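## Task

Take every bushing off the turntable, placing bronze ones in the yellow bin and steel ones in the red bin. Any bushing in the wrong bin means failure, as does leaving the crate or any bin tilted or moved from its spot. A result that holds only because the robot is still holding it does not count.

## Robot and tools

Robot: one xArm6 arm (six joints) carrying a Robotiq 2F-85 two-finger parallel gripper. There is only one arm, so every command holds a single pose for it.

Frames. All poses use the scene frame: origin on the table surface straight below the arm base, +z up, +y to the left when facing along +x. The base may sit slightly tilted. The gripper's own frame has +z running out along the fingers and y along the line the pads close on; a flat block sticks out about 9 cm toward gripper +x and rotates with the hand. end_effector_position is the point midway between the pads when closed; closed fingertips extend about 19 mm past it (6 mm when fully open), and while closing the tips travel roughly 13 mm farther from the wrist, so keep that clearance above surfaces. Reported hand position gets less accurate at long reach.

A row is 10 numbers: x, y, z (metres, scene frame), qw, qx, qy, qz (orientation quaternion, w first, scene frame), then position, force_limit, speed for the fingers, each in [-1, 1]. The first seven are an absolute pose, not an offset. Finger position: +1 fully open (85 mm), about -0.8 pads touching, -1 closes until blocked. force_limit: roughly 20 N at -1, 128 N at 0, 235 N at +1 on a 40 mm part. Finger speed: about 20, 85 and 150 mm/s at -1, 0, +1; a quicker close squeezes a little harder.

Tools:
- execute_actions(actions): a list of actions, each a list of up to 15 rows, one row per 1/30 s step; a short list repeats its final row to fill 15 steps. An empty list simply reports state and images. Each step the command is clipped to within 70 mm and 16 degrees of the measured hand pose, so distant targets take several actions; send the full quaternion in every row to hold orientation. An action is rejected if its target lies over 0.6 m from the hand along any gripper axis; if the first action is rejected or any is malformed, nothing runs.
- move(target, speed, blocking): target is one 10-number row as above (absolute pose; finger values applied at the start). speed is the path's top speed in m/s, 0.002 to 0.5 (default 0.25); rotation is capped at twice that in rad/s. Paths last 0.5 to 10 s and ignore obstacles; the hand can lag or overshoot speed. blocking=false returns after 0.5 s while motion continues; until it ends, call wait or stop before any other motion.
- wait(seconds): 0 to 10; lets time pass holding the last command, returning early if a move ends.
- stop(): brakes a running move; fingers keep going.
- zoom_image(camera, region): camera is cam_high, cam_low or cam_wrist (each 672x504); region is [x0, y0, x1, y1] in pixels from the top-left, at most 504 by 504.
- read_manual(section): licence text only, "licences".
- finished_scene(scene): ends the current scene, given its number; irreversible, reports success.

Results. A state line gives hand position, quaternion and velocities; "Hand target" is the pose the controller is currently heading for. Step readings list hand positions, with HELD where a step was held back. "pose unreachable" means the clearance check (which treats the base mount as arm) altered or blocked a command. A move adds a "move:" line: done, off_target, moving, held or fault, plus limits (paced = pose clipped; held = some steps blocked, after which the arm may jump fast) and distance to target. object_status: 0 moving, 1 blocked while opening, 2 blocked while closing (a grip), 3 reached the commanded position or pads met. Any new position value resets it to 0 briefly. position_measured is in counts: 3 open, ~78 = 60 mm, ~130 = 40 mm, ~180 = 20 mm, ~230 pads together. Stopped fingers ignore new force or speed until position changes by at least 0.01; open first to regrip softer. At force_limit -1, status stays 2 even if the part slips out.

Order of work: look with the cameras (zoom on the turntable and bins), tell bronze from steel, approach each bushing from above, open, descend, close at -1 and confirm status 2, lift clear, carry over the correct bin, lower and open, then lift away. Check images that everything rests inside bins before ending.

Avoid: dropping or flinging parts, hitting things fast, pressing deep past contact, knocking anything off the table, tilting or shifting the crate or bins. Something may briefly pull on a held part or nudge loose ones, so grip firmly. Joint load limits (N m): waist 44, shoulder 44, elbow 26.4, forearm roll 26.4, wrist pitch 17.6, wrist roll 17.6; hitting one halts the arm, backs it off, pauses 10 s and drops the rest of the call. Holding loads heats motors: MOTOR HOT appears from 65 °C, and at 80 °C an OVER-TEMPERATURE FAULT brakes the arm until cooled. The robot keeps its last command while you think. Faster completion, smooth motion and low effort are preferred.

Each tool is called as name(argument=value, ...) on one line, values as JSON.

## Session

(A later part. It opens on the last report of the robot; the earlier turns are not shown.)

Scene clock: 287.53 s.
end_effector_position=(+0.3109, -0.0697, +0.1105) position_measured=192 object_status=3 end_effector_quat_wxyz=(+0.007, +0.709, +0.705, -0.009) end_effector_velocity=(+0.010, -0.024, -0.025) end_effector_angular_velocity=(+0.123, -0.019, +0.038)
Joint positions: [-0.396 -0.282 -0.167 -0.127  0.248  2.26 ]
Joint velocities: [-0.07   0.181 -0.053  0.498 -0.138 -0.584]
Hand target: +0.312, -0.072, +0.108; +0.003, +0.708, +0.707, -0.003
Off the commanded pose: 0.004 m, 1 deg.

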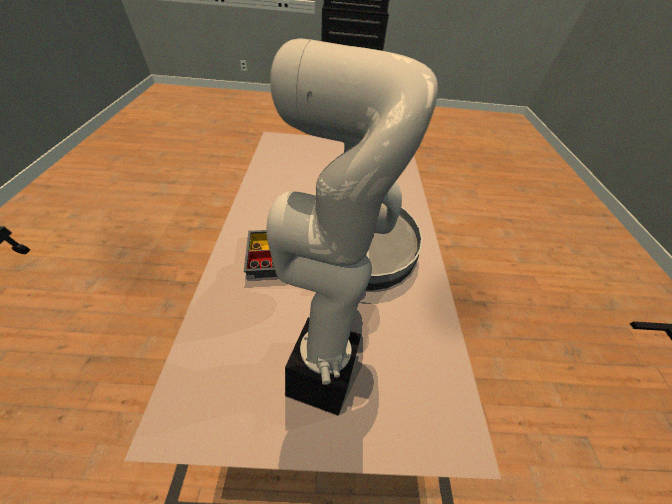

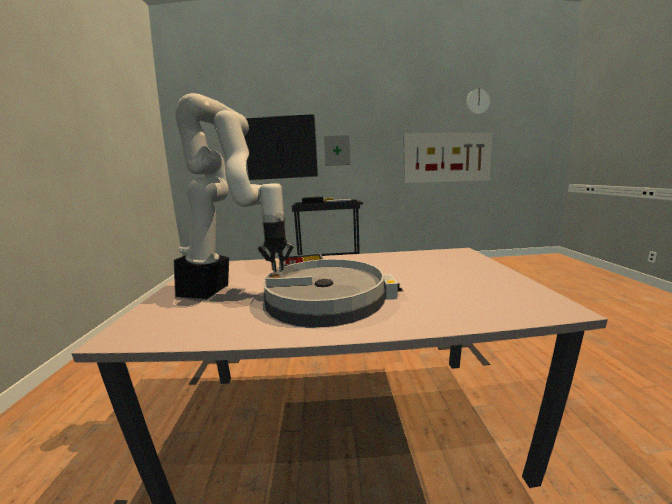

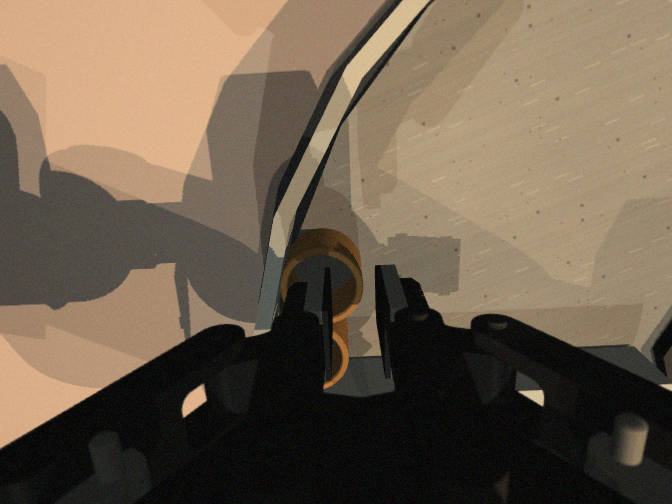

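execute_actions(actions=[])

zoom_image(camera="cam_wrist", region=[200, 160, 440, 400])

Scene clock: 288.73 s.
end_effector_position=(+0.3118, -0.0720, +0.1082) position_measured=192 object_status=3 end_effector_quat_wxyz=(+0.003, +0.708, +0.707, -0.003) end_effector_velocity=(+0.000, +0.000, +0.000) end_effector_angular_velocity=(-0.000, -0.001, +0.001)
Joint positions: [-0.402 -0.265 -0.172 -0.069  0.236  2.194]
Joint velocities: [ 0.    -0.     0.     0.    -0.001 -0.001]
Hand target: +0.312, -0.072, +0.108; +0.003, +0.708, +0.707, -0.003
Off the commanded pose: 0.000 m, 1 deg.

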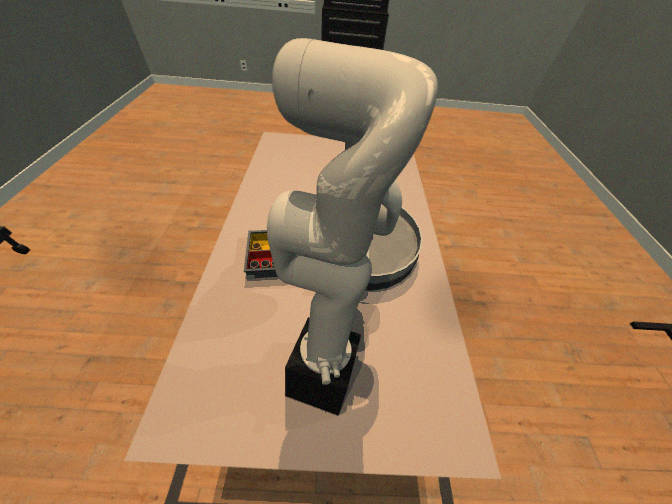

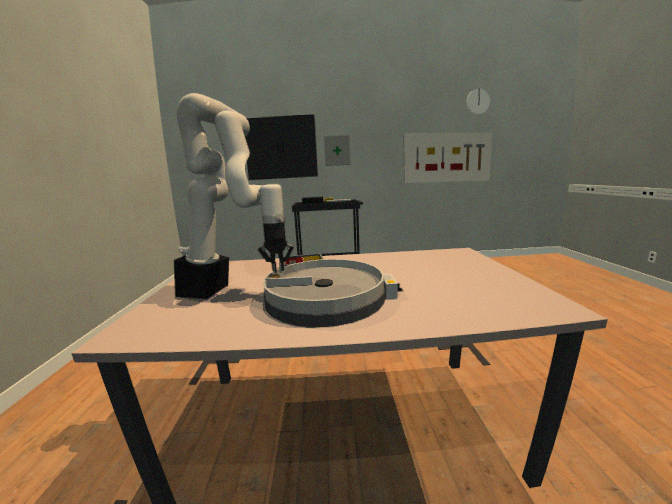

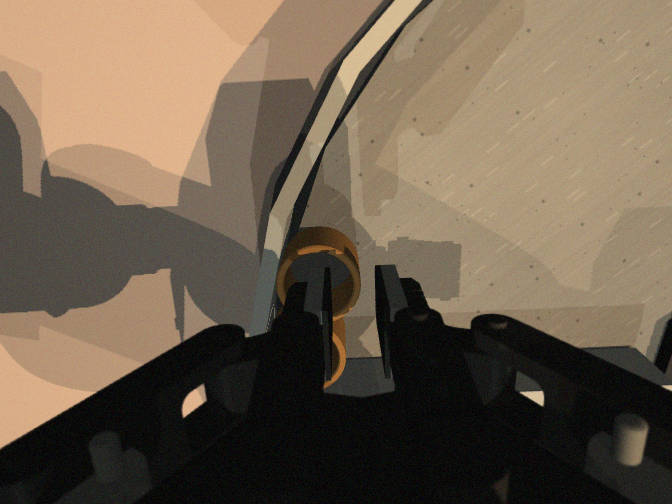

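Region (200, 160, 440, 400) of cam_wrist's 672x504 image, scaled by 2.100, with more detail than that image has.

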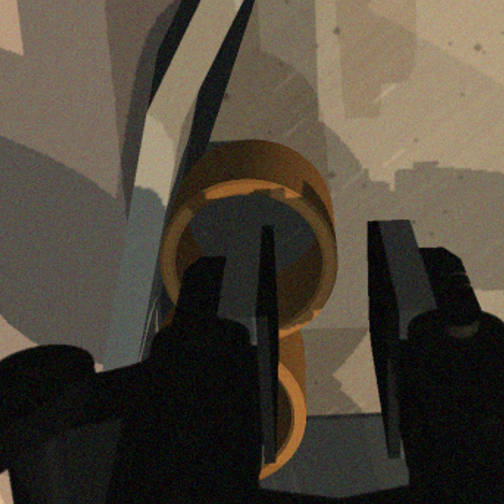

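execute_actions(actions=[[[0.3117,-0.072,0.1065,0,0.7071,0.7071,0,-0.5,-0.5,0.5],[0.3117,-0.072,0.1043,0,0.7071,0.7071,0,-0.5,-0.5,0.5],[0.3117,-0.072,0.1018,0,0.7071,0.7071,0,-0.5,-0.5,0.5],[0.3117,-0.072,0.0993,0,0.7071,0.7071,0,-0.5,-0.5,0.5],[0.3117,-0.072,0.0968,0,0.7071,0.7071,0,-0.5,-0.5,0.5],[0.3117,-0.072,0.0943,0,0.7071,0.7071,0,-0.5,-0.5,0.5],[0.3117,-0.072,0.0918,0,0.7071,0.7071,0,-0.5,-0.5,0.5],[0.3117,-0.072,0.0893,0,0.7071,0.7071,0,-0.5,-0.5,0.5],[0.3117,-0.072,0.0868,0,0.7071,0.7071,0,-0.5,-0.5,0.5],[0.3117,-0.072,0.0846,0,0.7071,0.7071,0,-0.5,-0.5,0.5],[0.3117,-0.072,0.083,0,0.7071,0.7071,0,-0.5,-0.5,0.5],[0.3117,-0.072,0.082,0,0.7071,0.7071,0,-0.5,-0.5,0.5],[0.3117,-0.072,0.082,0,0.7071,0.7071,0,-0.5,-0.5,0.5],[0.3117,-0.072,0.082,0,0.7071,0.7071,0,-0.5,-0.5,0.5],[0.3117,-0.072,0.082,0,0.7071,0.7071,0,-1,-0.5,-0.6]]])

Scene clock: 295.37 s.
end_effector_position=(+0.3106, -0.0717, +0.0849) position_measured=192 object_status=0 end_effector_quat_wxyz=(-0.001, +0.707, +0.707, -0.000) end_effector_velocity=(+0.004, -0.001, -0.033) end_effector_angular_velocity=(+0.002, -0.005, -0.000)
Joint positions: [-0.406 -0.134 -0.187 -0.047  0.123  2.168]
Joint velocities: [-0.009  0.198 -0.039 -0.023 -0.164  0.014]
Hand target: +0.312, -0.072, +0.082; -0.000, +0.707, +0.707, +0.000
Off the commanded pose: 0.003 m, 0 deg.
Step readings (end_effector_position):
0: (+0.3118, -0.0720, +0.1082)
1: (+0.3118, -0.0720, +0.1082)
2: (+0.3119, -0.0720, +0.1081)
4: (+0.3122, -0.0721, +0.1066)
8: (+0.3112, -0.0719, +0.0991)
15: end_effector_position above

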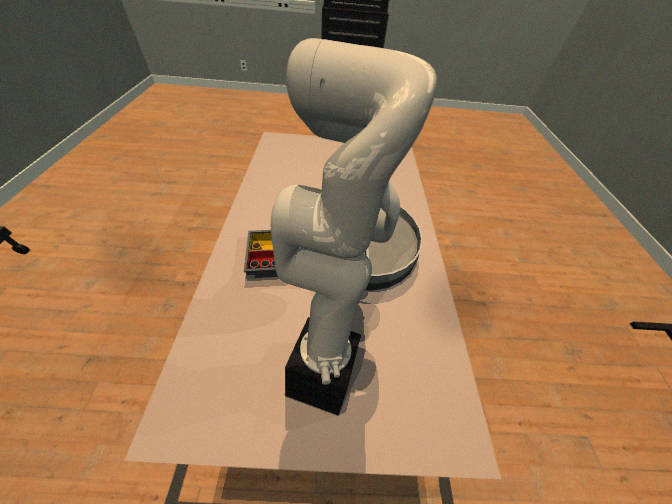

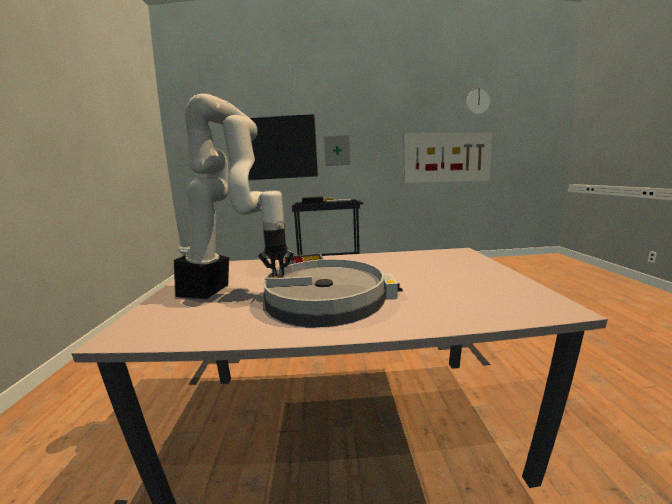

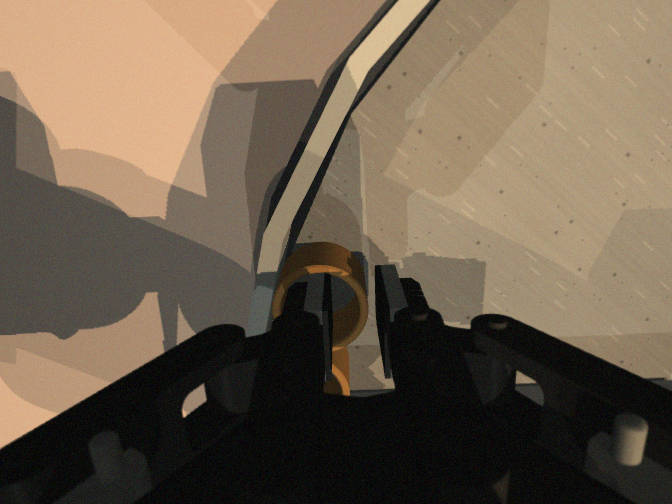

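execute_actions(actions=[])

Scene clock: 296.77 s.
end_effector_position=(+0.3119, -0.0720, +0.0825) position_measured=214 object_status=2 end_effector_quat_wxyz=(+0.000, +0.707, +0.707, +0.000) end_effector_velocity=(-0.000, +0.000, -0.000) end_effector_angular_velocity=(+0.000, +0.000, +0.001)
Joint positions: [-0.407 -0.117 -0.191 -0.049  0.107  2.17 ]
Joint velocities: [ 0.     0.     0.    -0.    -0.    -0.001]
Hand target: +0.312, -0.072, +0.082; -0.000, +0.707, +0.707, +0.000
Off the commanded pose: 0.001 m, 0 deg.

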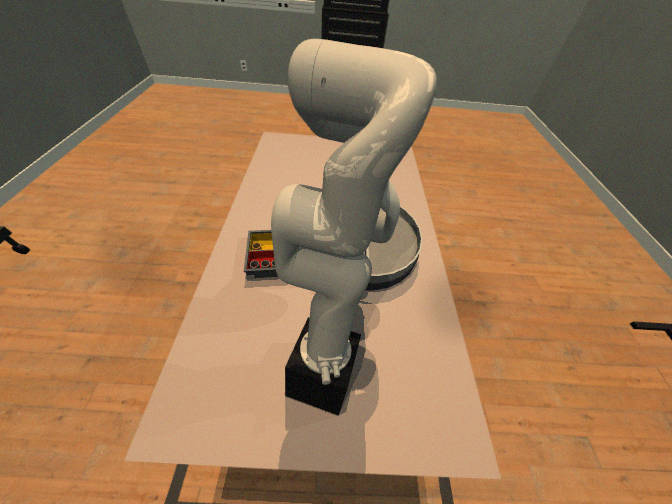

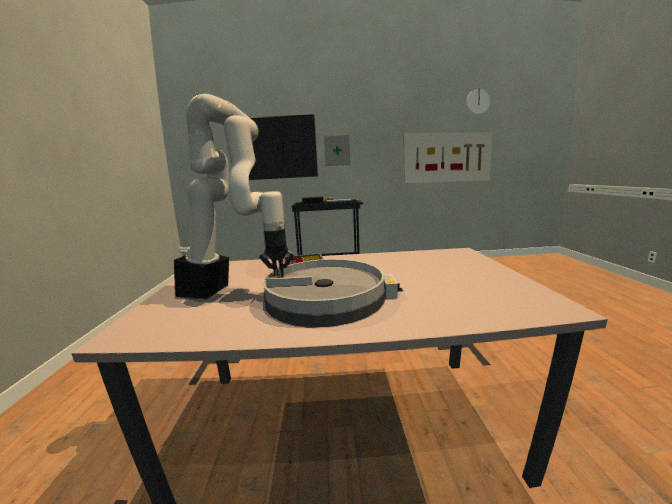

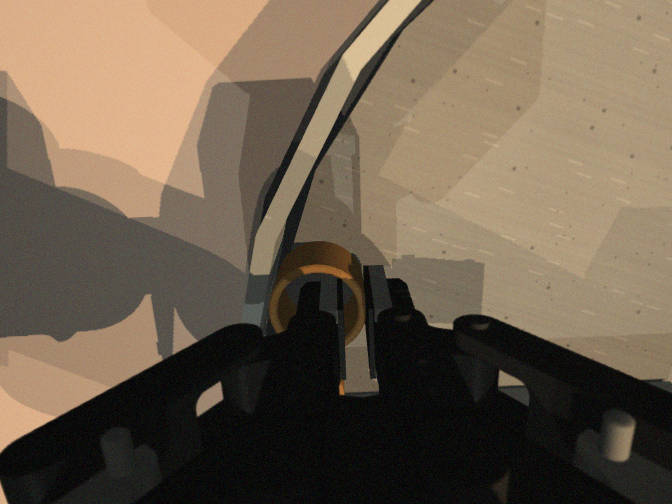

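execute_actions(actions=[[[0.3125,-0.072,0.0827,0,0.7071,0.7071,0,-1,-0.5,-0.6],[0.3135,-0.072,0.0847,0,0.7071,0.7071,0,-1,-0.5,-0.6],[0.315,-0.072,0.0878,0,0.7071,0.7071,0,-1,-0.5,-0.6],[0.317,-0.072,0.0918,0,0.7071,0.7071,0,-1,-0.5,-0.6],[0.3197,-0.072,0.0966,0,0.7071,0.7071,0,-1,-0.5,-0.6],[0.323,-0.072,0.1019,0,0.7071,0.7071,0,-1,-0.5,-0.6],[0.3263,-0.072,0.1076,0,0.7071,0.7071,0,-1,-0.5,-0.6],[0.3296,-0.072,0.1135,0,0.7071,0.7071,0,-1,-0.5,-0.6],[0.3329,-0.072,0.1194,0,0.7071,0.7071,0,-1,-0.5,-0.6],[0.3362,-0.072,0.1251,0,0.7071,0.7071,0,-1,-0.5,-0.6],[0.3395,-0.0708,0.1304,0,0.7071,0.7071,0,-1,-0.5,-0.6],[0.3428,-0.0683,0.1352,0,0.7071,0.7071,0,-1,-0.5,-0.6],[0.3461,-0.0646,0.1392,0,0.7071,0.7071,0,-1,-0.5,-0.6],[0.3494,-0.0596,0.1423,0,0.7071,0.7071,0,-1,-0.5,-0.6],[0.3527,-0.0535,0.1443,0,0.7071,0.7071,0,-1,-0.5,-0.6]],[[0.356,-0.0460,0.145,0,0.7071,0.7071,0,-1,-0.5,-0.6],[0.3593,-0.0374,0.145,0,0.7071,0.7071,0,-1,-0.5,-0.6],[0.3626,-0.0275,0.145,0,0.7071,0.7071,0,-1,-0.5,-0.6],[0.3659,-0.0176,0.145,0,0.7071,0.7071,0,-1,-0.5,-0.6],[0.3692,-0.0077,0.145,0,0.7071,0.7071,0,-1,-0.5,-0.6],[0.3725,0.0022,0.145,0,0.7071,0.7071,0,-1,-0.5,-0.6],[0.3758,0.0120,0.145,0,0.7071,0.7071,0,-1,-0.5,-0.6],[0.3791,0.0219,0.145,0,0.7071,0.7071,0,-1,-0.5,-0.6],[0.3824,0.0318,0.145,0,0.7071,0.7071,0,-1,-0.5,-0.6],[0.3857,0.0417,0.145,0,0.7071,0.7071,0,-1,-0.5,-0.6],[0.389,0.0516,0.145,0,0.7071,0.7071,0,-1,-0.5,-0.6],[0.3923,0.0615,0.145,0,0.7071,0.7071,0,-1,-0.5,-0.6],[0.3956,0.0714,0.145,0,0.7071,0.7071,0,-1,-0.5,-0.6],[0.3989,0.0813,0.1446,0,0.7071,0.7071,0,-1,-0.5,-0.6],[0.4022,0.0911,0.1435,0,0.7071,0.7071,0,-1,-0.5,-0.6]],[[0.4055,0.1010,0.1416,0,0.7071,0.7071,0,-1,-0.5,-0.6],[0.4088,0.1109,0.1392,0,0.7071,0.7071,0,-1,-0.5,-0.6],[0.4121,0.1208,0.1361,0,0.7071,0.7071,0,-1,-0.5,-0.6],[0.4154,0.1307,0.1326,0,0.7071,0.7071,0,-1,-0.5,-0.6],[0.4187,0.1406,0.1286,0,0.7071,0.7071,0,-1,-0.5,-0.6],[0.4217,0.1505,0.1242,0,0.7071,0.7071,0,-1,-0.5,-0.6],[0.4243,0.1604,0.1194,0,0.7071,0.7071,0,-1,-0.5,-0.6],[0.4265,0.1702,0.1144,0,0.7071,0.7071,0,-1,-0.5,-0.6],[0.428,0.1801,0.1091,0,0.7071,0.7071,0,-1,-0.5,-0.6],[0.429,0.1900,0.1037,0,0.7071,0.7071,0,-1,-0.5,-0.6],[0.429,0.1999,0.0981,0,0.7071,0.7071,0,-1,-0.5,-0.6],[0.429,0.2098,0.0925,0,0.7071,0.7071,0,-1,-0.5,-0.6],[0.429,0.2185,0.0869,0,0.7071,0.7071,0,-1,-0.5,-0.6],[0.429,0.2259,0.0813,0,0.7071,0.7071,0,-1,-0.5,-0.6],[0.429,0.2321,0.0759,0,0.7071,0.7071,0,-1,-0.5,-0.6]],[[0.429,0.2370,0.0706,0,0.7071,0.7071,0,-1,-0.5,-0.6],[0.429,0.2407,0.0656,0,0.7071,0.7071,0,-1,-0.5,-0.6],[0.429,0.2432,0.0608,0,0.7071,0.7071,0,-1,-0.5,-0.6],[0.4285,0.2444,0.0564,0,0.7071,0.7071,0,-1,-0.5,-0.6],[0.428,0.2444,0.0524,0,0.7071,0.7071,0,-1,-0.5,-0.6],[0.427,0.2444,0.0489,0,0.7071,0.7071,0,-1,-0.5,-0.6],[0.426,0.2444,0.0458,0,0.7071,0.7071,0,-1,-0.5,-0.6],[0.425,0.2444,0.0434,0,0.7071,0.7071,0,-1,-0.5,-0.6],[0.424,0.2444,0.0415,0,0.7071,0.7071,0,-1,-0.5,-0.6],[0.4233,0.2444,0.0404,0,0.7071,0.7071,0,-1,-0.5,-0.6],[0.4227,0.2444,0.040,0,0.7071,0.7071,0,-1,-0.5,-0.6]]])

Scene clock: 319.53 s.
end_effector_position=(+0.4218, +0.2431, +0.0420) position_measured=214 object_status=2 end_effector_quat_wxyz=(-0.001, +0.707, +0.707, -0.001) end_effector_velocity=(+0.011, +0.014, -0.018) end_effector_angular_velocity=(-0.002, -0.034, -0.008)
Joint positions: [ 0.347  0.439 -0.892 -0.426  0.34   3.27 ]
Joint velocities: [ 0.004  0.081 -0.064 -0.106 -0.034  0.114]
Hand target: +0.422, +0.244, +0.040; -0.000, +0.707, +0.707, +0.000
Off the commanded pose: 0.003 m, 0 deg.
Step readings (end_effector_position; steps 1 to 15: 1st action; 16 to 30: 2nd action; 31 to 45: 3rd action; 46 to 60: 4th action):
0: (+0.3116, -0.0718, +0.0823)
1: (+0.3116, -0.0718, +0.0823)
2: (+0.3116, -0.0718, +0.0823)
4: (+0.3111, -0.0715, +0.0828)
8: (+0.3141, -0.0707, +0.0911)
15: (+0.3404, -0.0688, +0.1250)
16: (+0.3440, -0.0660, +0.1296)
17: (+0.3475, -0.0622, +0.1336)
19: (+0.3536, -0.0516, +0.1390)
23: (+0.3630, -0.0205, +0.1435)
30: (+0.3826, +0.0453, +0.1482)
31: (+0.3856, +0.0552, +0.1486)
32: (+0.3887, +0.0650, +0.1487)
34: (+0.3950, +0.0850, +0.1478)
38: (+0.4063, +0.1245, +0.1395)
45: (+0.4171, +0.1916, +0.1084)
46: (+0.4175, +0.2005, +0.1028)
47: (+0.4180, +0.2087, +0.0971)
49: (+0.4193, +0.2225, +0.0853)
53: (+0.4220, +0.2377, +0.0624)
60: end_effector_position above

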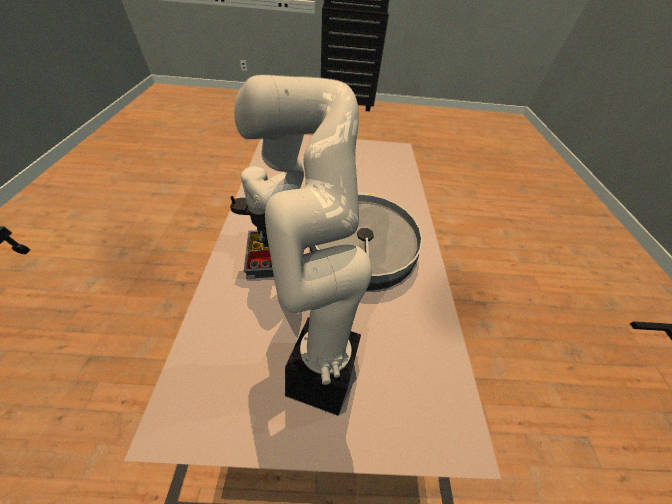

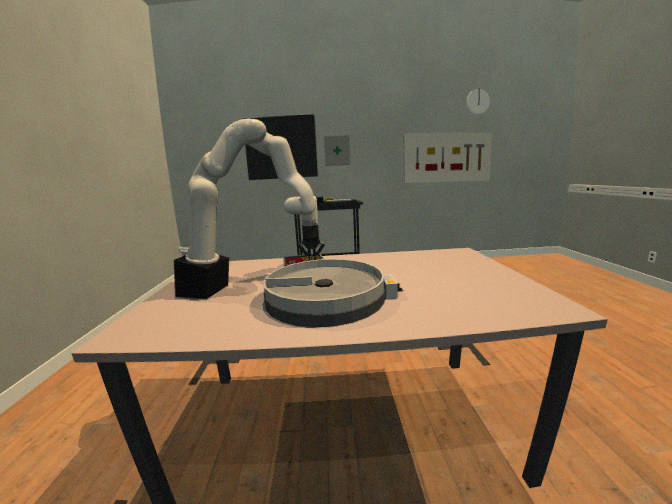

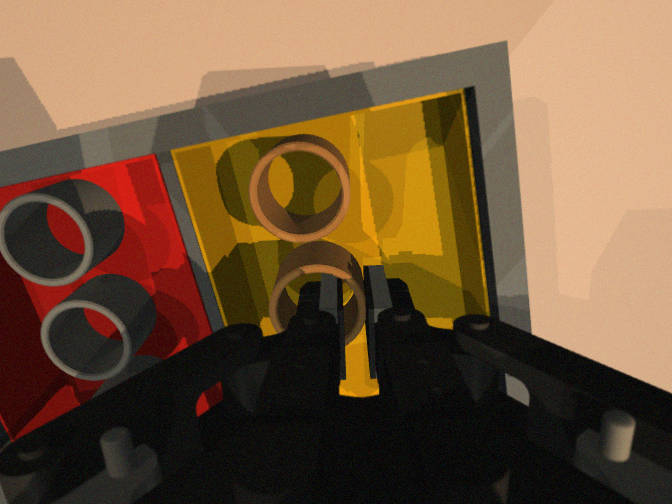

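execute_actions(actions=[[[0.4227,0.2444,0.040,0,0.7071,0.7071,0,-0.55,-0.5,0.5],[0.4227,0.2444,0.040,0,0.7071,0.7071,0,-0.55,-0.5,0.5],[0.4227,0.2444,0.040,0,0.7071,0.7071,0,-0.55,-0.5,0.5],[0.4227,0.2444,0.0408,0,0.7071,0.7071,0,-0.55,-0.5,0.5],[0.4227,0.2444,0.0433,0,0.7071,0.7071,0,-0.55,-0.5,0.5],[0.4227,0.2444,0.0470,0,0.7071,0.7071,0,-0.55,-0.5,0.5],[0.4227,0.2444,0.0520,0,0.7071,0.7071,0,-0.55,-0.5,0.5],[0.4227,0.2444,0.0579,0,0.7071,0.7071,0,-0.55,-0.5,0.5],[0.4227,0.2444,0.0646,0,0.7071,0.7071,0,-0.55,-0.5,0.5],[0.4227,0.2444,0.0719,0,0.7071,0.7071,0,-0.55,-0.5,0.5],[0.4227,0.2444,0.0796,0,0.7071,0.7071,0,-0.55,-0.5,0.5],[0.4223,0.2432,0.0875,0,0.7071,0.7071,0,-0.55,-0.5,0.5],[0.4214,0.2407,0.0954,0,0.7071,0.7071,0,-0.55,-0.5,0.5],[0.4202,0.2369,0.1031,0,0.7071,0.7071,0,-0.55,-0.5,0.5],[0.4185,0.2320,0.1104,0,0.7071,0.7071,0,-0.55,-0.5,0.5]],[[0.4164,0.2258,0.1171,0,0.7071,0.7071,0,-0.55,-0.5,0.5],[0.4138,0.2183,0.1230,0,0.7071,0.7071,0,-0.55,-0.5,0.5],[0.4108,0.2096,0.1280,0,0.7071,0.7071,0,-0.55,-0.5,0.5],[0.4075,0.1997,0.1317,0,0.7071,0.7071,0,-0.55,-0.5,0.5],[0.4041,0.1897,0.1342,0,0.7071,0.7071,0,-0.5,-0.5,0.5],[0.4007,0.1798,0.135,0,0.7071,0.7071,0,-0.5,-0.5,0.5],[0.3973,0.1698,0.135,0,0.7071,0.7071,0,-0.5,-0.5,0.5],[0.3939,0.1599,0.135,0,0.7071,0.7071,0,-0.5,-0.5,0.5],[0.3905,0.1499,0.135,0,0.7071,0.7071,0,-0.5,-0.5,0.5],[0.3871,0.1400,0.135,0,0.7071,0.7071,0,-0.5,-0.5,0.5],[0.3838,0.1301,0.135,0,0.7071,0.7071,0,-0.5,-0.5,0.5],[0.3804,0.1201,0.135,0,0.7071,0.7071,0,-0.5,-0.5,0.5],[0.3770,0.1102,0.135,0,0.7071,0.7071,0,-0.5,-0.5,0.5],[0.3736,0.1002,0.135,0,0.7071,0.7071,0,-0.5,-0.5,0.5],[0.3702,0.0903,0.135,0,0.7071,0.7071,0,-0.5,-0.5,0.5]],[[0.3668,0.0803,0.135,0,0.7071,0.7071,0,-0.5,-0.5,0.5],[0.3634,0.0704,0.135,0,0.7071,0.7071,0,-0.5,-0.5,0.5],[0.3601,0.0605,0.135,0,0.7071,0.7071,0,-0.5,-0.5,0.5],[0.3567,0.0505,0.135,0,0.7071,0.7071,0,-0.5,-0.5,0.5],[0.3533,0.0406,0.135,0,0.7071,0.7071,0,-0.5,-0.5,0.5],[0.3499,0.0306,0.135,0,0.7071,0.7071,0,-0.5,-0.5,0.5],[0.3465,0.0207,0.135,0,0.7071,0.7071,0,-0.5,-0.5,0.5],[0.3431,0.0107,0.135,0,0.7071,0.7071,0,-0.5,-0.5,0.5],[0.3397,0.0008,0.135,0,0.7071,0.7071,0,-0.5,-0.5,0.5],[0.3364,-0.0091,0.135,0,0.7071,0.7071,0,-0.5,-0.5,0.5],[0.3330,-0.0191,0.135,0,0.7071,0.7071,0,-0.5,-0.5,0.5],[0.3296,-0.0290,0.135,0,0.7071,0.7071,0,-0.5,-0.5,0.5],[0.3262,-0.0390,0.1345,0,0.7071,0.7071,0,-0.5,-0.5,0.5],[0.3228,-0.0489,0.133,0,0.7071,0.7071,0,-0.5,-0.5,0.5],[0.3194,-0.0589,0.1308,0,0.7071,0.7071,0,-0.5,-0.5,0.5]],[[0.3160,-0.0688,0.128,0,0.7071,0.7071,0,-0.5,-0.5,0.5],[0.3131,-0.0775,0.1248,0,0.7071,0.7071,0,-0.5,-0.5,0.5],[0.3105,-0.0850,0.1215,0,0.7071,0.7071,0,-0.5,-0.5,0.5],[0.3084,-0.0912,0.1182,0,0.7071,0.7071,0,-0.5,-0.5,0.5],[0.3067,-0.0961,0.115,0,0.7071,0.7071,0,-0.5,-0.5,0.5],[0.3055,-0.0999,0.1122,0,0.7071,0.7071,0,-0.5,-0.5,0.5],[0.3046,-0.1024,0.110,0,0.7071,0.7071,0,-0.5,-0.5,0.5],[0.3042,-0.1036,0.1085,0,0.7071,0.7071,0,-0.5,-0.5,0.5],[0.3042,-0.1036,0.108,0,0.7071,0.7071,0,-0.5,-0.5,0.5]]])

Scene clock: 335.33 s.
end_effector_position=(+0.3036, -0.1012, +0.1104) position_measured=192 object_status=3 end_effector_quat_wxyz=(+0.008, +0.709, +0.705, -0.011) end_effector_velocity=(+0.010, -0.025, -0.023) end_effector_angular_velocity=(+0.133, -0.028, +0.041)
Joint positions: [-0.496 -0.278 -0.169 -0.064  0.244  2.102]
Joint velocities: [-0.053  0.182 -0.073  0.577 -0.104 -0.652]
Hand target: +0.304, -0.104, +0.108; +0.003, +0.708, +0.706, -0.005
Off the commanded pose: 0.003 m, 2 deg.
Step readings (end_effector_position; steps 1 to 15: 1st action; 16 to 30: 2nd action; 31 to 45: 3rd action; 46 to 60: 4th action):
0: (+0.4224, +0.2444, +0.0401)
1: (+0.4224, +0.2444, +0.0401)
2: (+0.4224, +0.2444, +0.0401)
4: (+0.4226, +0.2444, +0.0401)
8: (+0.4221, +0.2440, +0.0434)
15: (+0.4231, +0.2441, +0.0785)
16: (+0.4228, +0.2427, +0.0852)
17: (+0.4222, +0.2403, +0.0917)
19: (+0.4199, +0.2322, +0.1038)
23: (+0.4102, +0.2033, +0.1203)
30: (+0.3852, +0.1370, +0.1265)
31: (+0.3817, +0.1272, +0.1268)
32: (+0.3783, +0.1174, +0.1271)
34: (+0.3713, +0.0979, +0.1275)
38: (+0.3580, +0.0595, +0.1279)
45: (+0.3350, -0.0073, +0.1286)
46: (+0.3317, -0.0169, +0.1285)
47: (+0.3283, -0.0266, +0.1282)
49: (+0.3210, -0.0456, +0.1266)
53: (+0.3083, -0.0782, +0.1209)
60: end_effector_position above

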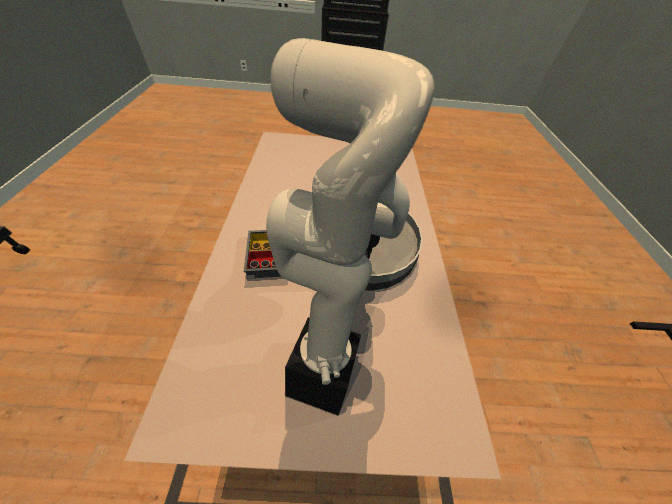

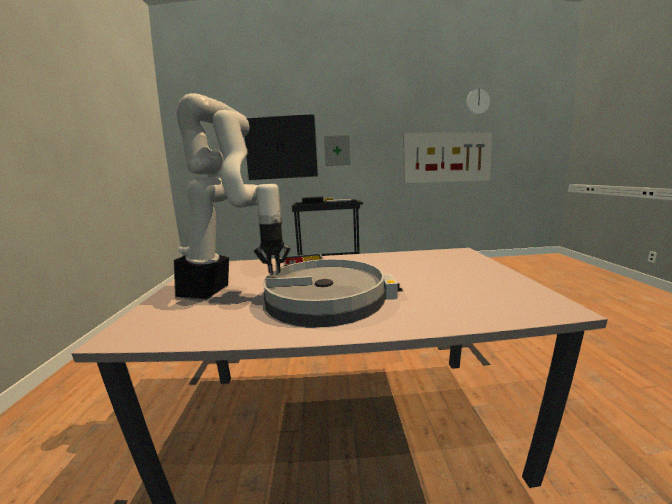

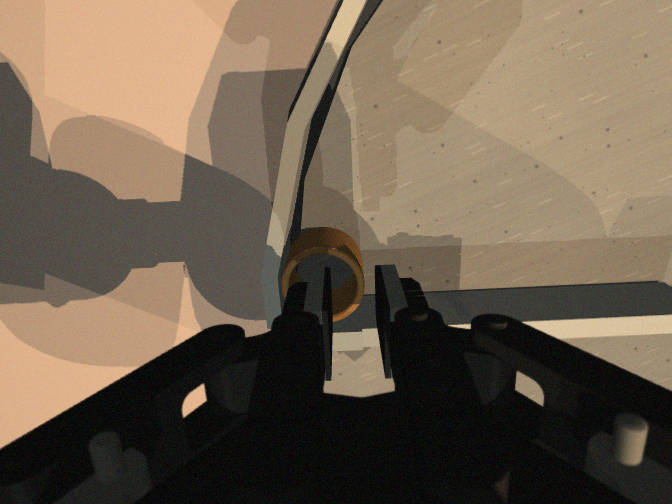

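execute_actions(actions=[])

zoom_image(camera="cam_wrist", region=[200, 160, 440, 400])

Scene clock: 336.33 s.
end_effector_position=(+0.3043, -0.1035, +0.1082) position_measured=192 object_status=3 end_effector_quat_wxyz=(+0.003, +0.708, +0.706, -0.005) end_effector_velocity=(-0.000, -0.000, +0.000) end_effector_angular_velocity=(-0.000, +0.000, -0.003)
Joint positions: [-0.5   -0.261 -0.176  0.005  0.235  2.027]
Joint velocities: [-0.001 -0.    -0.     0.     0.     0.002]
Hand target: +0.304, -0.104, +0.108; +0.003, +0.708, +0.706, -0.005
Off the commanded pose: 0.000 m, 1 deg.

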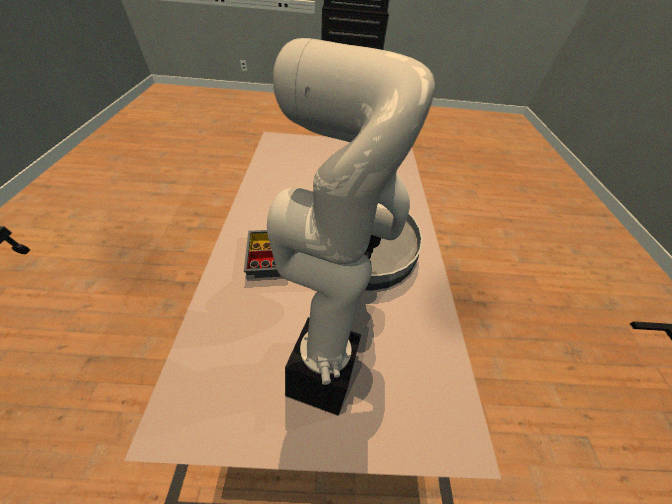

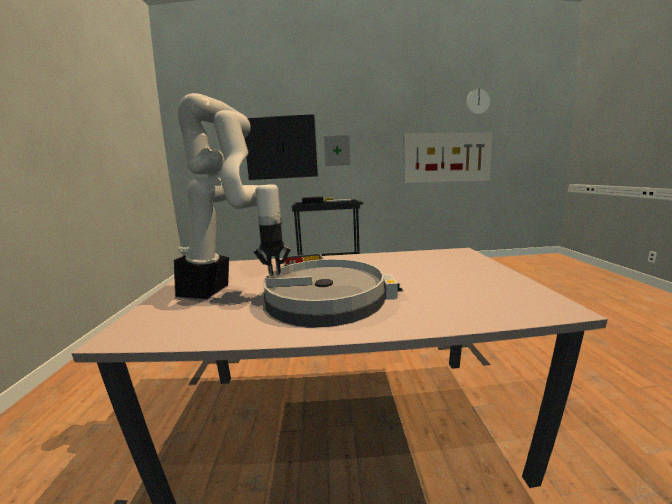

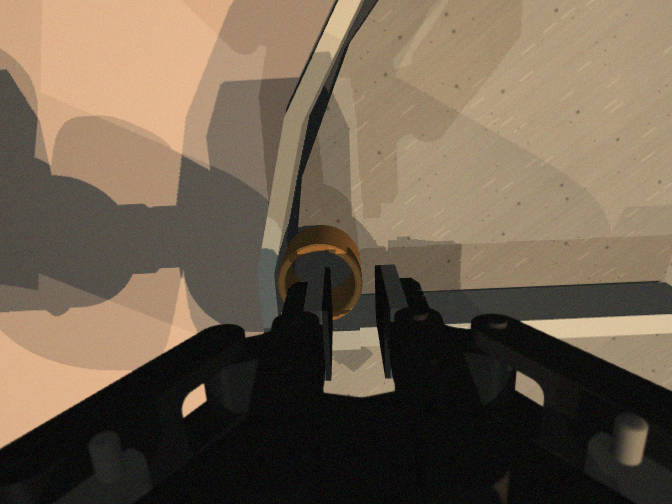

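Region (200, 160, 440, 400) of cam_wrist's 672x504 image, scaled by 2.100, with more detail than that image has.

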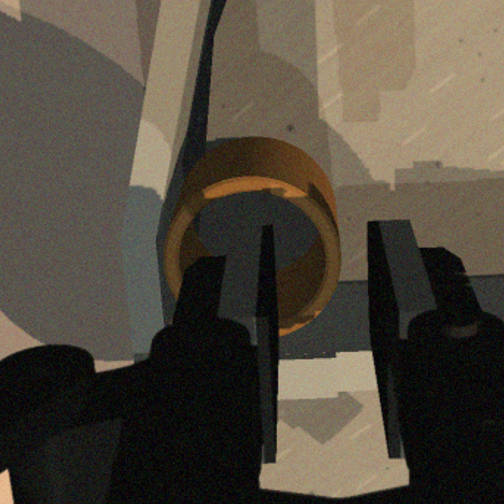

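execute_actions(actions=[[[0.3047,-0.1033,0.1065,0,0.7071,0.7071,0,-0.5,-0.5,0.5],[0.3047,-0.1033,0.1043,0,0.7071,0.7071,0,-0.5,-0.5,0.5],[0.3047,-0.1033,0.1018,0,0.7071,0.7071,0,-0.5,-0.5,0.5],[0.3047,-0.1033,0.0993,0,0.7071,0.7071,0,-0.5,-0.5,0.5],[0.3047,-0.1033,0.0968,0,0.7071,0.7071,0,-0.5,-0.5,0.5],[0.3047,-0.1033,0.0943,0,0.7071,0.7071,0,-0.5,-0.5,0.5],[0.3047,-0.1033,0.0918,0,0.7071,0.7071,0,-0.5,-0.5,0.5],[0.3047,-0.1033,0.0893,0,0.7071,0.7071,0,-0.5,-0.5,0.5],[0.3047,-0.1033,0.0868,0,0.7071,0.7071,0,-0.5,-0.5,0.5],[0.3047,-0.1033,0.0846,0,0.7071,0.7071,0,-0.5,-0.5,0.5],[0.3047,-0.1033,0.083,0,0.7071,0.7071,0,-0.5,-0.5,0.5],[0.3047,-0.1033,0.082,0,0.7071,0.7071,0,-0.5,-0.5,0.5],[0.3047,-0.1033,0.082,0,0.7071,0.7071,0,-0.5,-0.5,0.5],[0.3047,-0.1033,0.082,0,0.7071,0.7071,0,-0.5,-0.5,0.5],[0.3047,-0.1033,0.082,0,0.7071,0.7071,0,-1,-0.5,-0.6]]])

Scene clock: 340.50 s.
end_effector_position=(+0.3035, -0.1030, +0.0849) position_measured=192 object_status=0 end_effector_quat_wxyz=(-0.001, +0.707, +0.707, -0.001) end_effector_velocity=(+0.003, +0.000, -0.033) end_effector_angular_velocity=(+0.006, -0.003, +0.004)
Joint positions: [-0.489 -0.13  -0.193  0.071  0.126  1.97 ]
Joint velocities: [ 0.026  0.197 -0.038  0.101 -0.16  -0.079]
Hand target: +0.305, -0.103, +0.082; +0.000, +0.707, +0.707, -0.001
Off the commanded pose: 0.003 m, 0 deg.
Step readings (end_effector_position):
0: (+0.3043, -0.1035, +0.1082)
1: (+0.3043, -0.1035, +0.1082)
2: (+0.3044, -0.1035, +0.1081)
4: (+0.3049, -0.1036, +0.1067)
8: (+0.3041, -0.1033, +0.0991)
15: end_effector_position above

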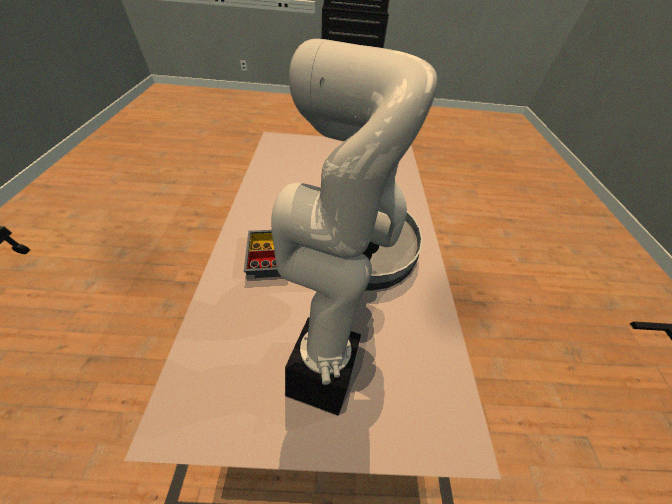

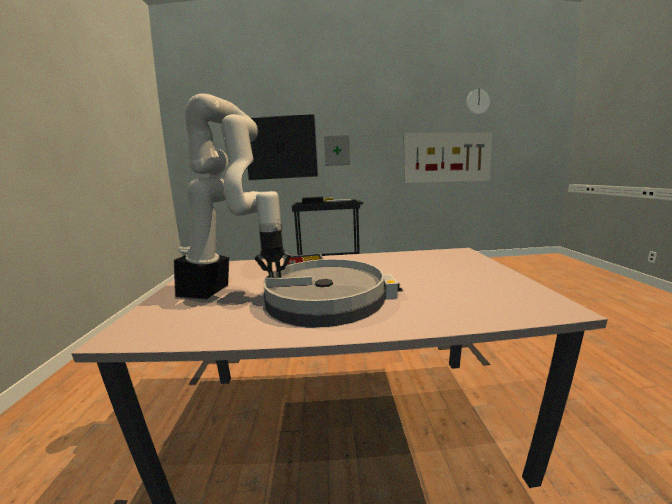

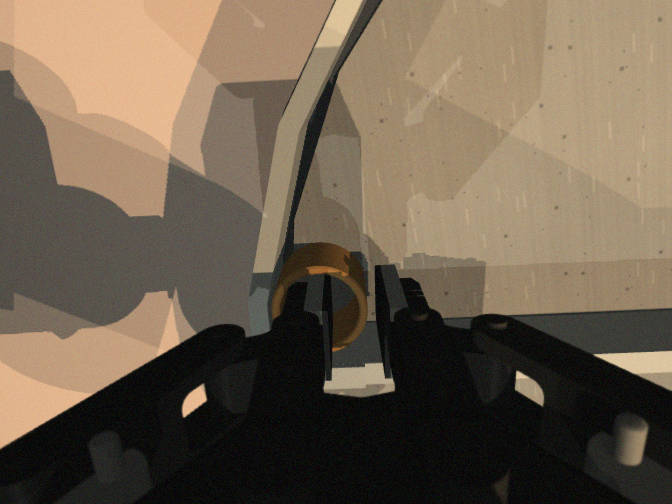

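execute_actions(actions=[])

Scene clock: 341.73 s.
end_effector_position=(+0.3050, -0.1034, +0.0825) position_measured=214 object_status=2 end_effector_quat_wxyz=(+0.001, +0.707, +0.707, -0.000) end_effector_velocity=(-0.000, +0.000, -0.000) end_effector_angular_velocity=(+0.000, +0.001, -0.000)
Joint positions: [-0.487 -0.113 -0.198  0.083  0.11   1.961]
Joint velocities: [ 0.001 -0.     0.    -0.     0.     0.001]
Hand target: +0.305, -0.103, +0.082; +0.000, +0.707, +0.707, -0.001
Off the commanded pose: 0.001 m, 0 deg.

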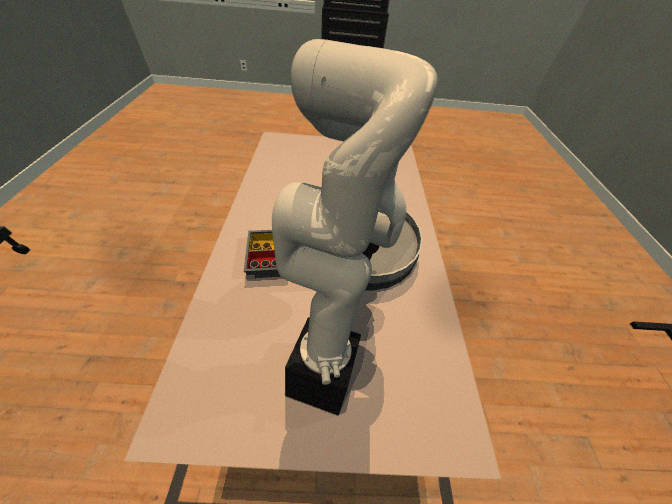

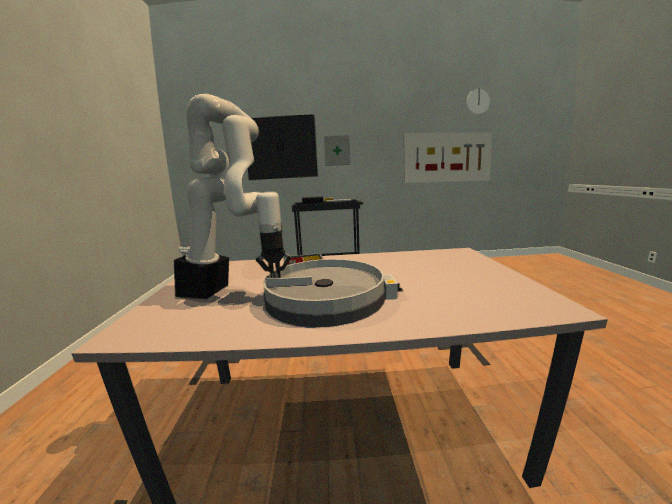

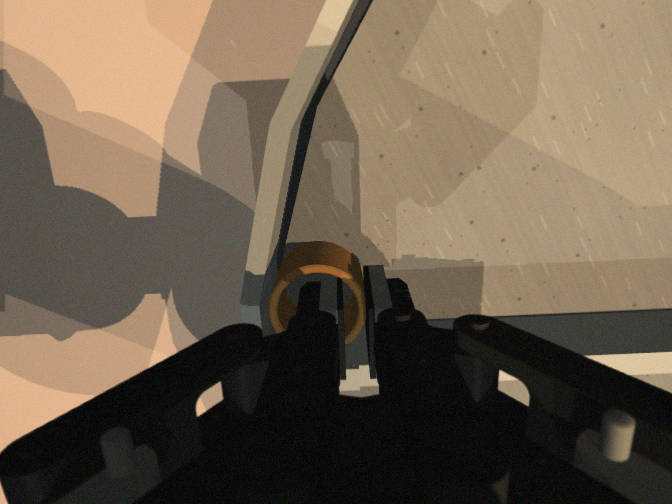

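execute_actions(actions=[[[0.3055,-0.1033,0.0827,0,0.7071,0.7071,0,-1,-0.5,-0.6],[0.3065,-0.1033,0.0847,0,0.7071,0.7071,0,-1,-0.5,-0.6],[0.308,-0.1033,0.0878,0,0.7071,0.7071,0,-1,-0.5,-0.6],[0.310,-0.1033,0.0918,0,0.7071,0.7071,0,-1,-0.5,-0.6],[0.3128,-0.1033,0.0966,0,0.7071,0.7071,0,-1,-0.5,-0.6],[0.3164,-0.1021,0.1019,0,0.7071,0.7071,0,-1,-0.5,-0.6],[0.32,-0.0997,0.1076,0,0.7071,0.7071,0,-1,-0.5,-0.6],[0.3236,-0.0960,0.1135,0,0.7071,0.7071,0,-1,-0.5,-0.6],[0.3272,-0.0911,0.1194,0,0.7071,0.7071,0,-1,-0.5,-0.6],[0.3308,-0.0851,0.1251,0,0.7071,0.7071,0,-1,-0.5,-0.6],[0.3344,-0.0778,0.1304,0,0.7071,0.7071,0,-1,-0.5,-0.6],[0.338,-0.0693,0.1352,0,0.7071,0.7071,0,-1,-0.5,-0.6],[0.3416,-0.0595,0.1392,0,0.7071,0.7071,0,-1,-0.5,-0.6],[0.3452,-0.0498,0.1423,0,0.7071,0.7071,0,-1,-0.5,-0.6],[0.3488,-0.0401,0.1443,0,0.7071,0.7071,0,-1,-0.5,-0.6]],[[0.3524,-0.0303,0.145,0,0.7071,0.7071,0,-1,-0.5,-0.6],[0.356,-0.0206,0.145,0,0.7071,0.7071,0,-1,-0.5,-0.6],[0.3596,-0.0109,0.145,0,0.7071,0.7071,0,-1,-0.5,-0.6],[0.3632,-0.0012,0.145,0,0.7071,0.7071,0,-1,-0.5,-0.6],[0.3668,0.0086,0.145,0,0.7071,0.7071,0,-1,-0.5,-0.6],[0.3704,0.0183,0.145,0,0.7071,0.7071,0,-1,-0.5,-0.6],[0.374,0.0280,0.145,0,0.7071,0.7071,0,-1,-0.5,-0.6],[0.3776,0.0378,0.145,0,0.7071,0.7071,0,-1,-0.5,-0.6],[0.3812,0.0475,0.145,0,0.7071,0.7071,0,-1,-0.5,-0.6],[0.3848,0.0572,0.145,0,0.7071,0.7071,0,-1,-0.5,-0.6],[0.3884,0.0669,0.145,0,0.7071,0.7071,0,-1,-0.5,-0.6],[0.392,0.0767,0.145,0,0.7071,0.7071,0,-1,-0.5,-0.6],[0.3956,0.0864,0.145,0,0.7071,0.7071,0,-1,-0.5,-0.6],[0.3992,0.0961,0.1447,0,0.7071,0.7071,0,-1,-0.5,-0.6],[0.4028,0.1059,0.1437,0,0.7071,0.7071,0,-1,-0.5,-0.6]],[[0.4064,0.1156,0.1421,0,0.7071,0.7071,0,-1,-0.5,-0.6],[0.41,0.1253,0.1399,0,0.7071,0.7071,0,-1,-0.5,-0.6],[0.4136,0.1350,0.1372,0,0.7071,0.7071,0,-1,-0.5,-0.6],[0.4172,0.1448,0.1341,0,0.7071,0.7071,0,-1,-0.5,-0.6],[0.4208,0.1545,0.1305,0,0.7071,0.7071,0,-1,-0.5,-0.6],[0.4242,0.1642,0.1266,0,0.7071,0.7071,0,-1,-0.5,-0.6],[0.4272,0.1739,0.1223,0,0.7071,0.7071,0,-1,-0.5,-0.6],[0.4297,0.1825,0.1178,0,0.7071,0.7071,0,-1,-0.5,-0.6],[0.4316,0.1900,0.1130,0,0.7071,0.7071,0,-1,-0.5,-0.6],[0.4328,0.1964,0.1080,0,0.7071,0.7071,0,-1,-0.5,-0.6],[0.4335,0.2017,0.1029,0,0.7071,0.7071,0,-1,-0.5,-0.6],[0.4335,0.2057,0.0977,0,0.7071,0.7071,0,-1,-0.5,-0.6],[0.4335,0.2084,0.0925,0,0.7071,0.7071,0,-1,-0.5,-0.6],[0.4335,0.210,0.0873,0,0.7071,0.7071,0,-1,-0.5,-0.6],[0.4335,0.210,0.0821,0,0.7071,0.7071,0,-1,-0.5,-0.6]],[[0.4335,0.210,0.0770,0,0.7071,0.7071,0,-1,-0.5,-0.6],[0.4335,0.210,0.0720,0,0.7071,0.7071,0,-1,-0.5,-0.6],[0.433,0.210,0.0672,0,0.7071,0.7071,0,-1,-0.5,-0.6],[0.4325,0.210,0.0627,0,0.7071,0.7071,0,-1,-0.5,-0.6],[0.432,0.2097,0.0584,0,0.7071,0.7071,0,-1,-0.5,-0.6],[0.4314,0.2094,0.0545,0,0.7071,0.7071,0,-1,-0.5,-0.6],[0.4308,0.2091,0.0509,0,0.7071,0.7071,0,-1,-0.5,-0.6],[0.4302,0.2088,0.0478,0,0.7071,0.7071,0,-1,-0.5,-0.6],[0.4296,0.2085,0.0451,0,0.7071,0.7071,0,-1,-0.5,-0.6],[0.4291,0.2082,0.0429,0,0.7071,0.7071,0,-1,-0.5,-0.6],[0.4287,0.208,0.0413,0,0.7071,0.7071,0,-1,-0.5,-0.6],[0.4285,0.208,0.0403,0,0.7071,0.7071,0,-1,-0.5,-0.6],[0.4285,0.208,0.040,0,0.7071,0.7071,0,-1,-0.5,-0.6]]])

Scene clock: 358.27 s.
end_effector_position=(+0.4275, +0.2075, +0.0433) position_measured=214 object_status=2 end_effector_quat_wxyz=(-0.002, +0.707, +0.707, -0.001) end_effector_velocity=(+0.003, +0.002, -0.038) end_effector_angular_velocity=(-0.008, -0.015, -0.001)
Joint positions: [ 0.271  0.399 -0.837 -0.425  0.313  3.197]
Joint velocities: [-0.024  0.128 -0.052 -0.143 -0.077  0.123]
Hand target: +0.428, +0.208, +0.040; -0.001, +0.707, +0.707, +0.000
Off the commanded pose: 0.003 m, 0 deg.
Step readings (end_effector_position; steps 1 to 15: 1st action; 16 to 30: 2nd action; 31 to 45: 3rd action; 46 to 60: 4th action):
0: (+0.3045, -0.1032, +0.0823)
1: (+0.3045, -0.1032, +0.0823)
2: (+0.3046, -0.1032, +0.0823)
4: (+0.3040, -0.1025, +0.0828)
8: (+0.3067, -0.1011, +0.0908)
15: (+0.3345, -0.0779, +0.1229)
16: (+0.3378, -0.0708, +0.1268)
17: (+0.3410, -0.0630, +0.1303)
19: (+0.3472, -0.0461, +0.1360)
23: (+0.3588, -0.0092, +0.1430)
30: (+0.3806, +0.0591, +0.1492)
31: (+0.3840, +0.0690, +0.1496)
32: (+0.3875, +0.0789, +0.1498)
34: (+0.3945, +0.0989, +0.1490)
38: (+0.4076, +0.1383, +0.1414)
45: (+0.4233, +0.1935, +0.1105)
46: (+0.4244, +0.1979, +0.1046)
47: (+0.4254, +0.2011, +0.0986)
49: (+0.4271, +0.2047, +0.0867)
53: (+0.4283, +0.2073, +0.0655)
60: end_effector_position above

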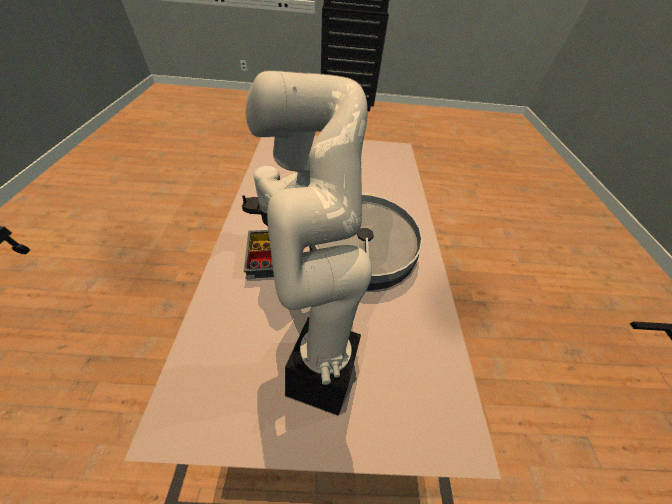

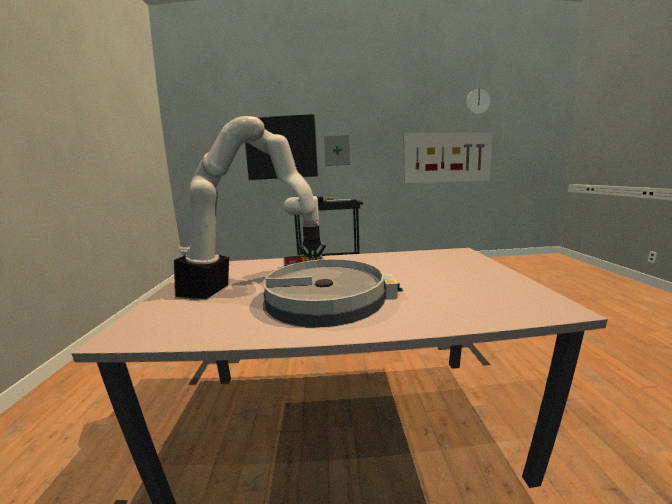

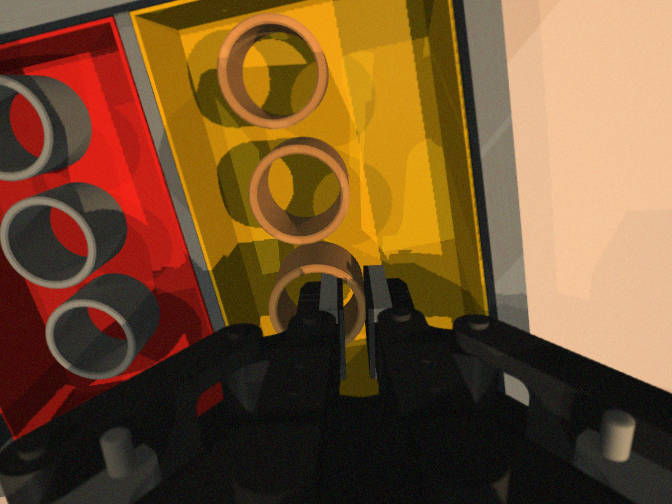

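Release and lift clear.

execute_actions(actions=[[[0.4285,0.208,0.040,0,0.7071,0.7071,0,-0.55,-0.5,0.5],[0.4285,0.208,0.040,0,0.7071,0.7071,0,-0.55,-0.5,0.5],[0.4285,0.208,0.040,0,0.7071,0.7071,0,-0.55,-0.5,0.5],[0.4285,0.208,0.0415,0,0.7071,0.7071,0,-0.55,-0.5,0.5],[0.4285,0.208,0.045,0,0.7071,0.7071,0,-0.55,-0.5,0.5],[0.4285,0.208,0.050,0,0.7071,0.7071,0,-0.55,-0.5,0.5],[0.4285,0.208,0.056,0,0.7071,0.7071,0,-0.55,-0.5,0.5],[0.4285,0.208,0.063,0,0.7071,0.7071,0,-0.55,-0.5,0.5],[0.4285,0.208,0.070,0,0.7071,0.7071,0,-0.55,-0.5,0.5],[0.4285,0.208,0.077,0,0.7071,0.7071,0,-0.55,-0.5,0.5],[0.4285,0.208,0.084,0,0.7071,0.7071,0,-0.55,-0.5,0.5],[0.4285,0.208,0.090,0,0.7071,0.7071,0,-0.55,-0.5,0.5],[0.4285,0.208,0.095,0,0.7071,0.7071,0,-0.55,-0.5,0.5],[0.4285,0.208,0.0985,0,0.7071,0.7071,0,-0.55,-0.5,0.5],[0.4285,0.208,0.100,0,0.7071,0.7071,0,-0.55,-0.5,0.5]]])

Scene clock: 365.10 s.
end_effector_position=(+0.4297, +0.2093, +0.0816) position_measured=199 object_status=3 end_effector_quat_wxyz=(+0.001, +0.707, +0.707, +0.002) end_effector_velocity=(+0.009, +0.006, +0.170) end_effector_angular_velocity=(+0.016, -0.023, -0.002)
Joint positions: [ 0.298  0.283 -0.807 -0.357  0.392  3.148]
Joint velocities: [ 0.105 -0.504  0.102  0.299  0.367 -0.224]
Hand target: +0.429, +0.209, +0.098; +0.000, +0.707, +0.707, +0.001
Off the commanded pose: 0.019 m, 0 deg.
Step readings (end_effector_position):
0: (+0.4282, +0.2081, +0.0402)
1: (+0.4282, +0.2081, +0.0402)
2: (+0.4283, +0.2081, +0.0402)
4: (+0.4284, +0.2081, +0.0401)
8: (+0.4277, +0.2076, +0.0447)
15: end_effector_position above

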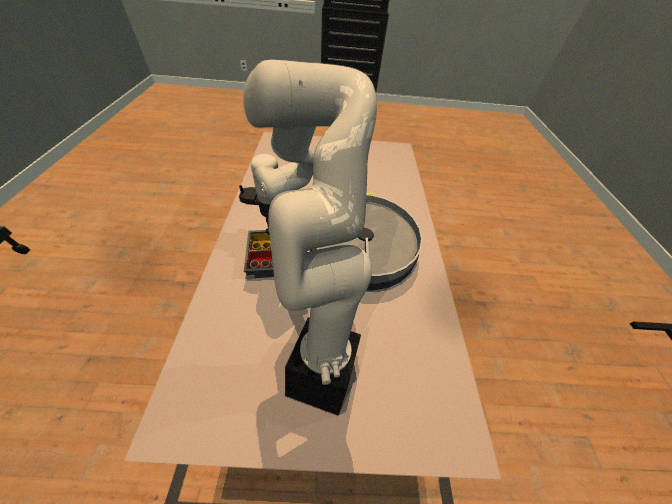

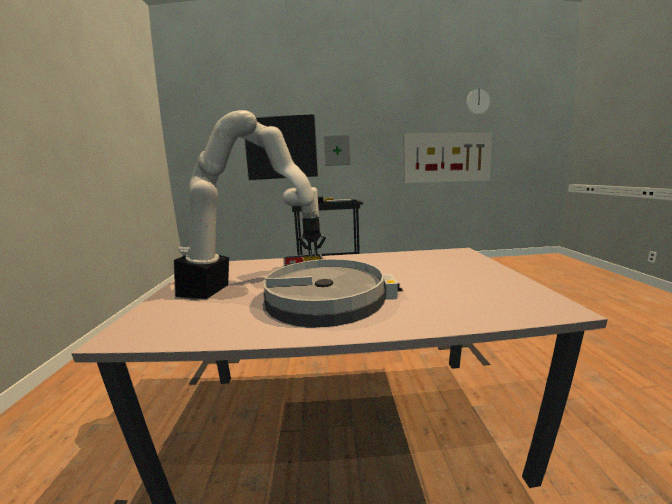

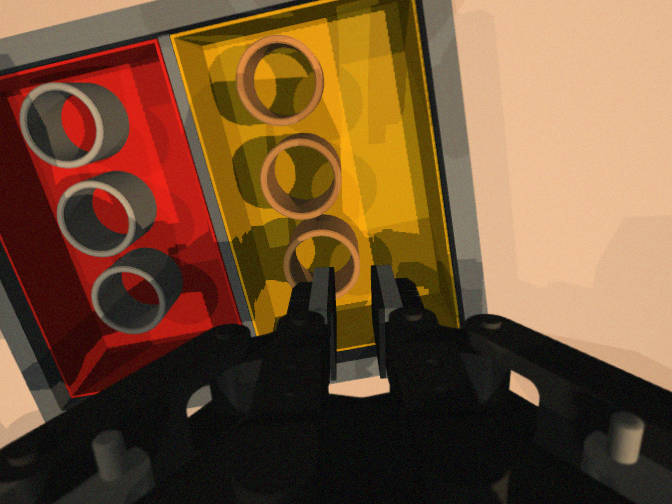

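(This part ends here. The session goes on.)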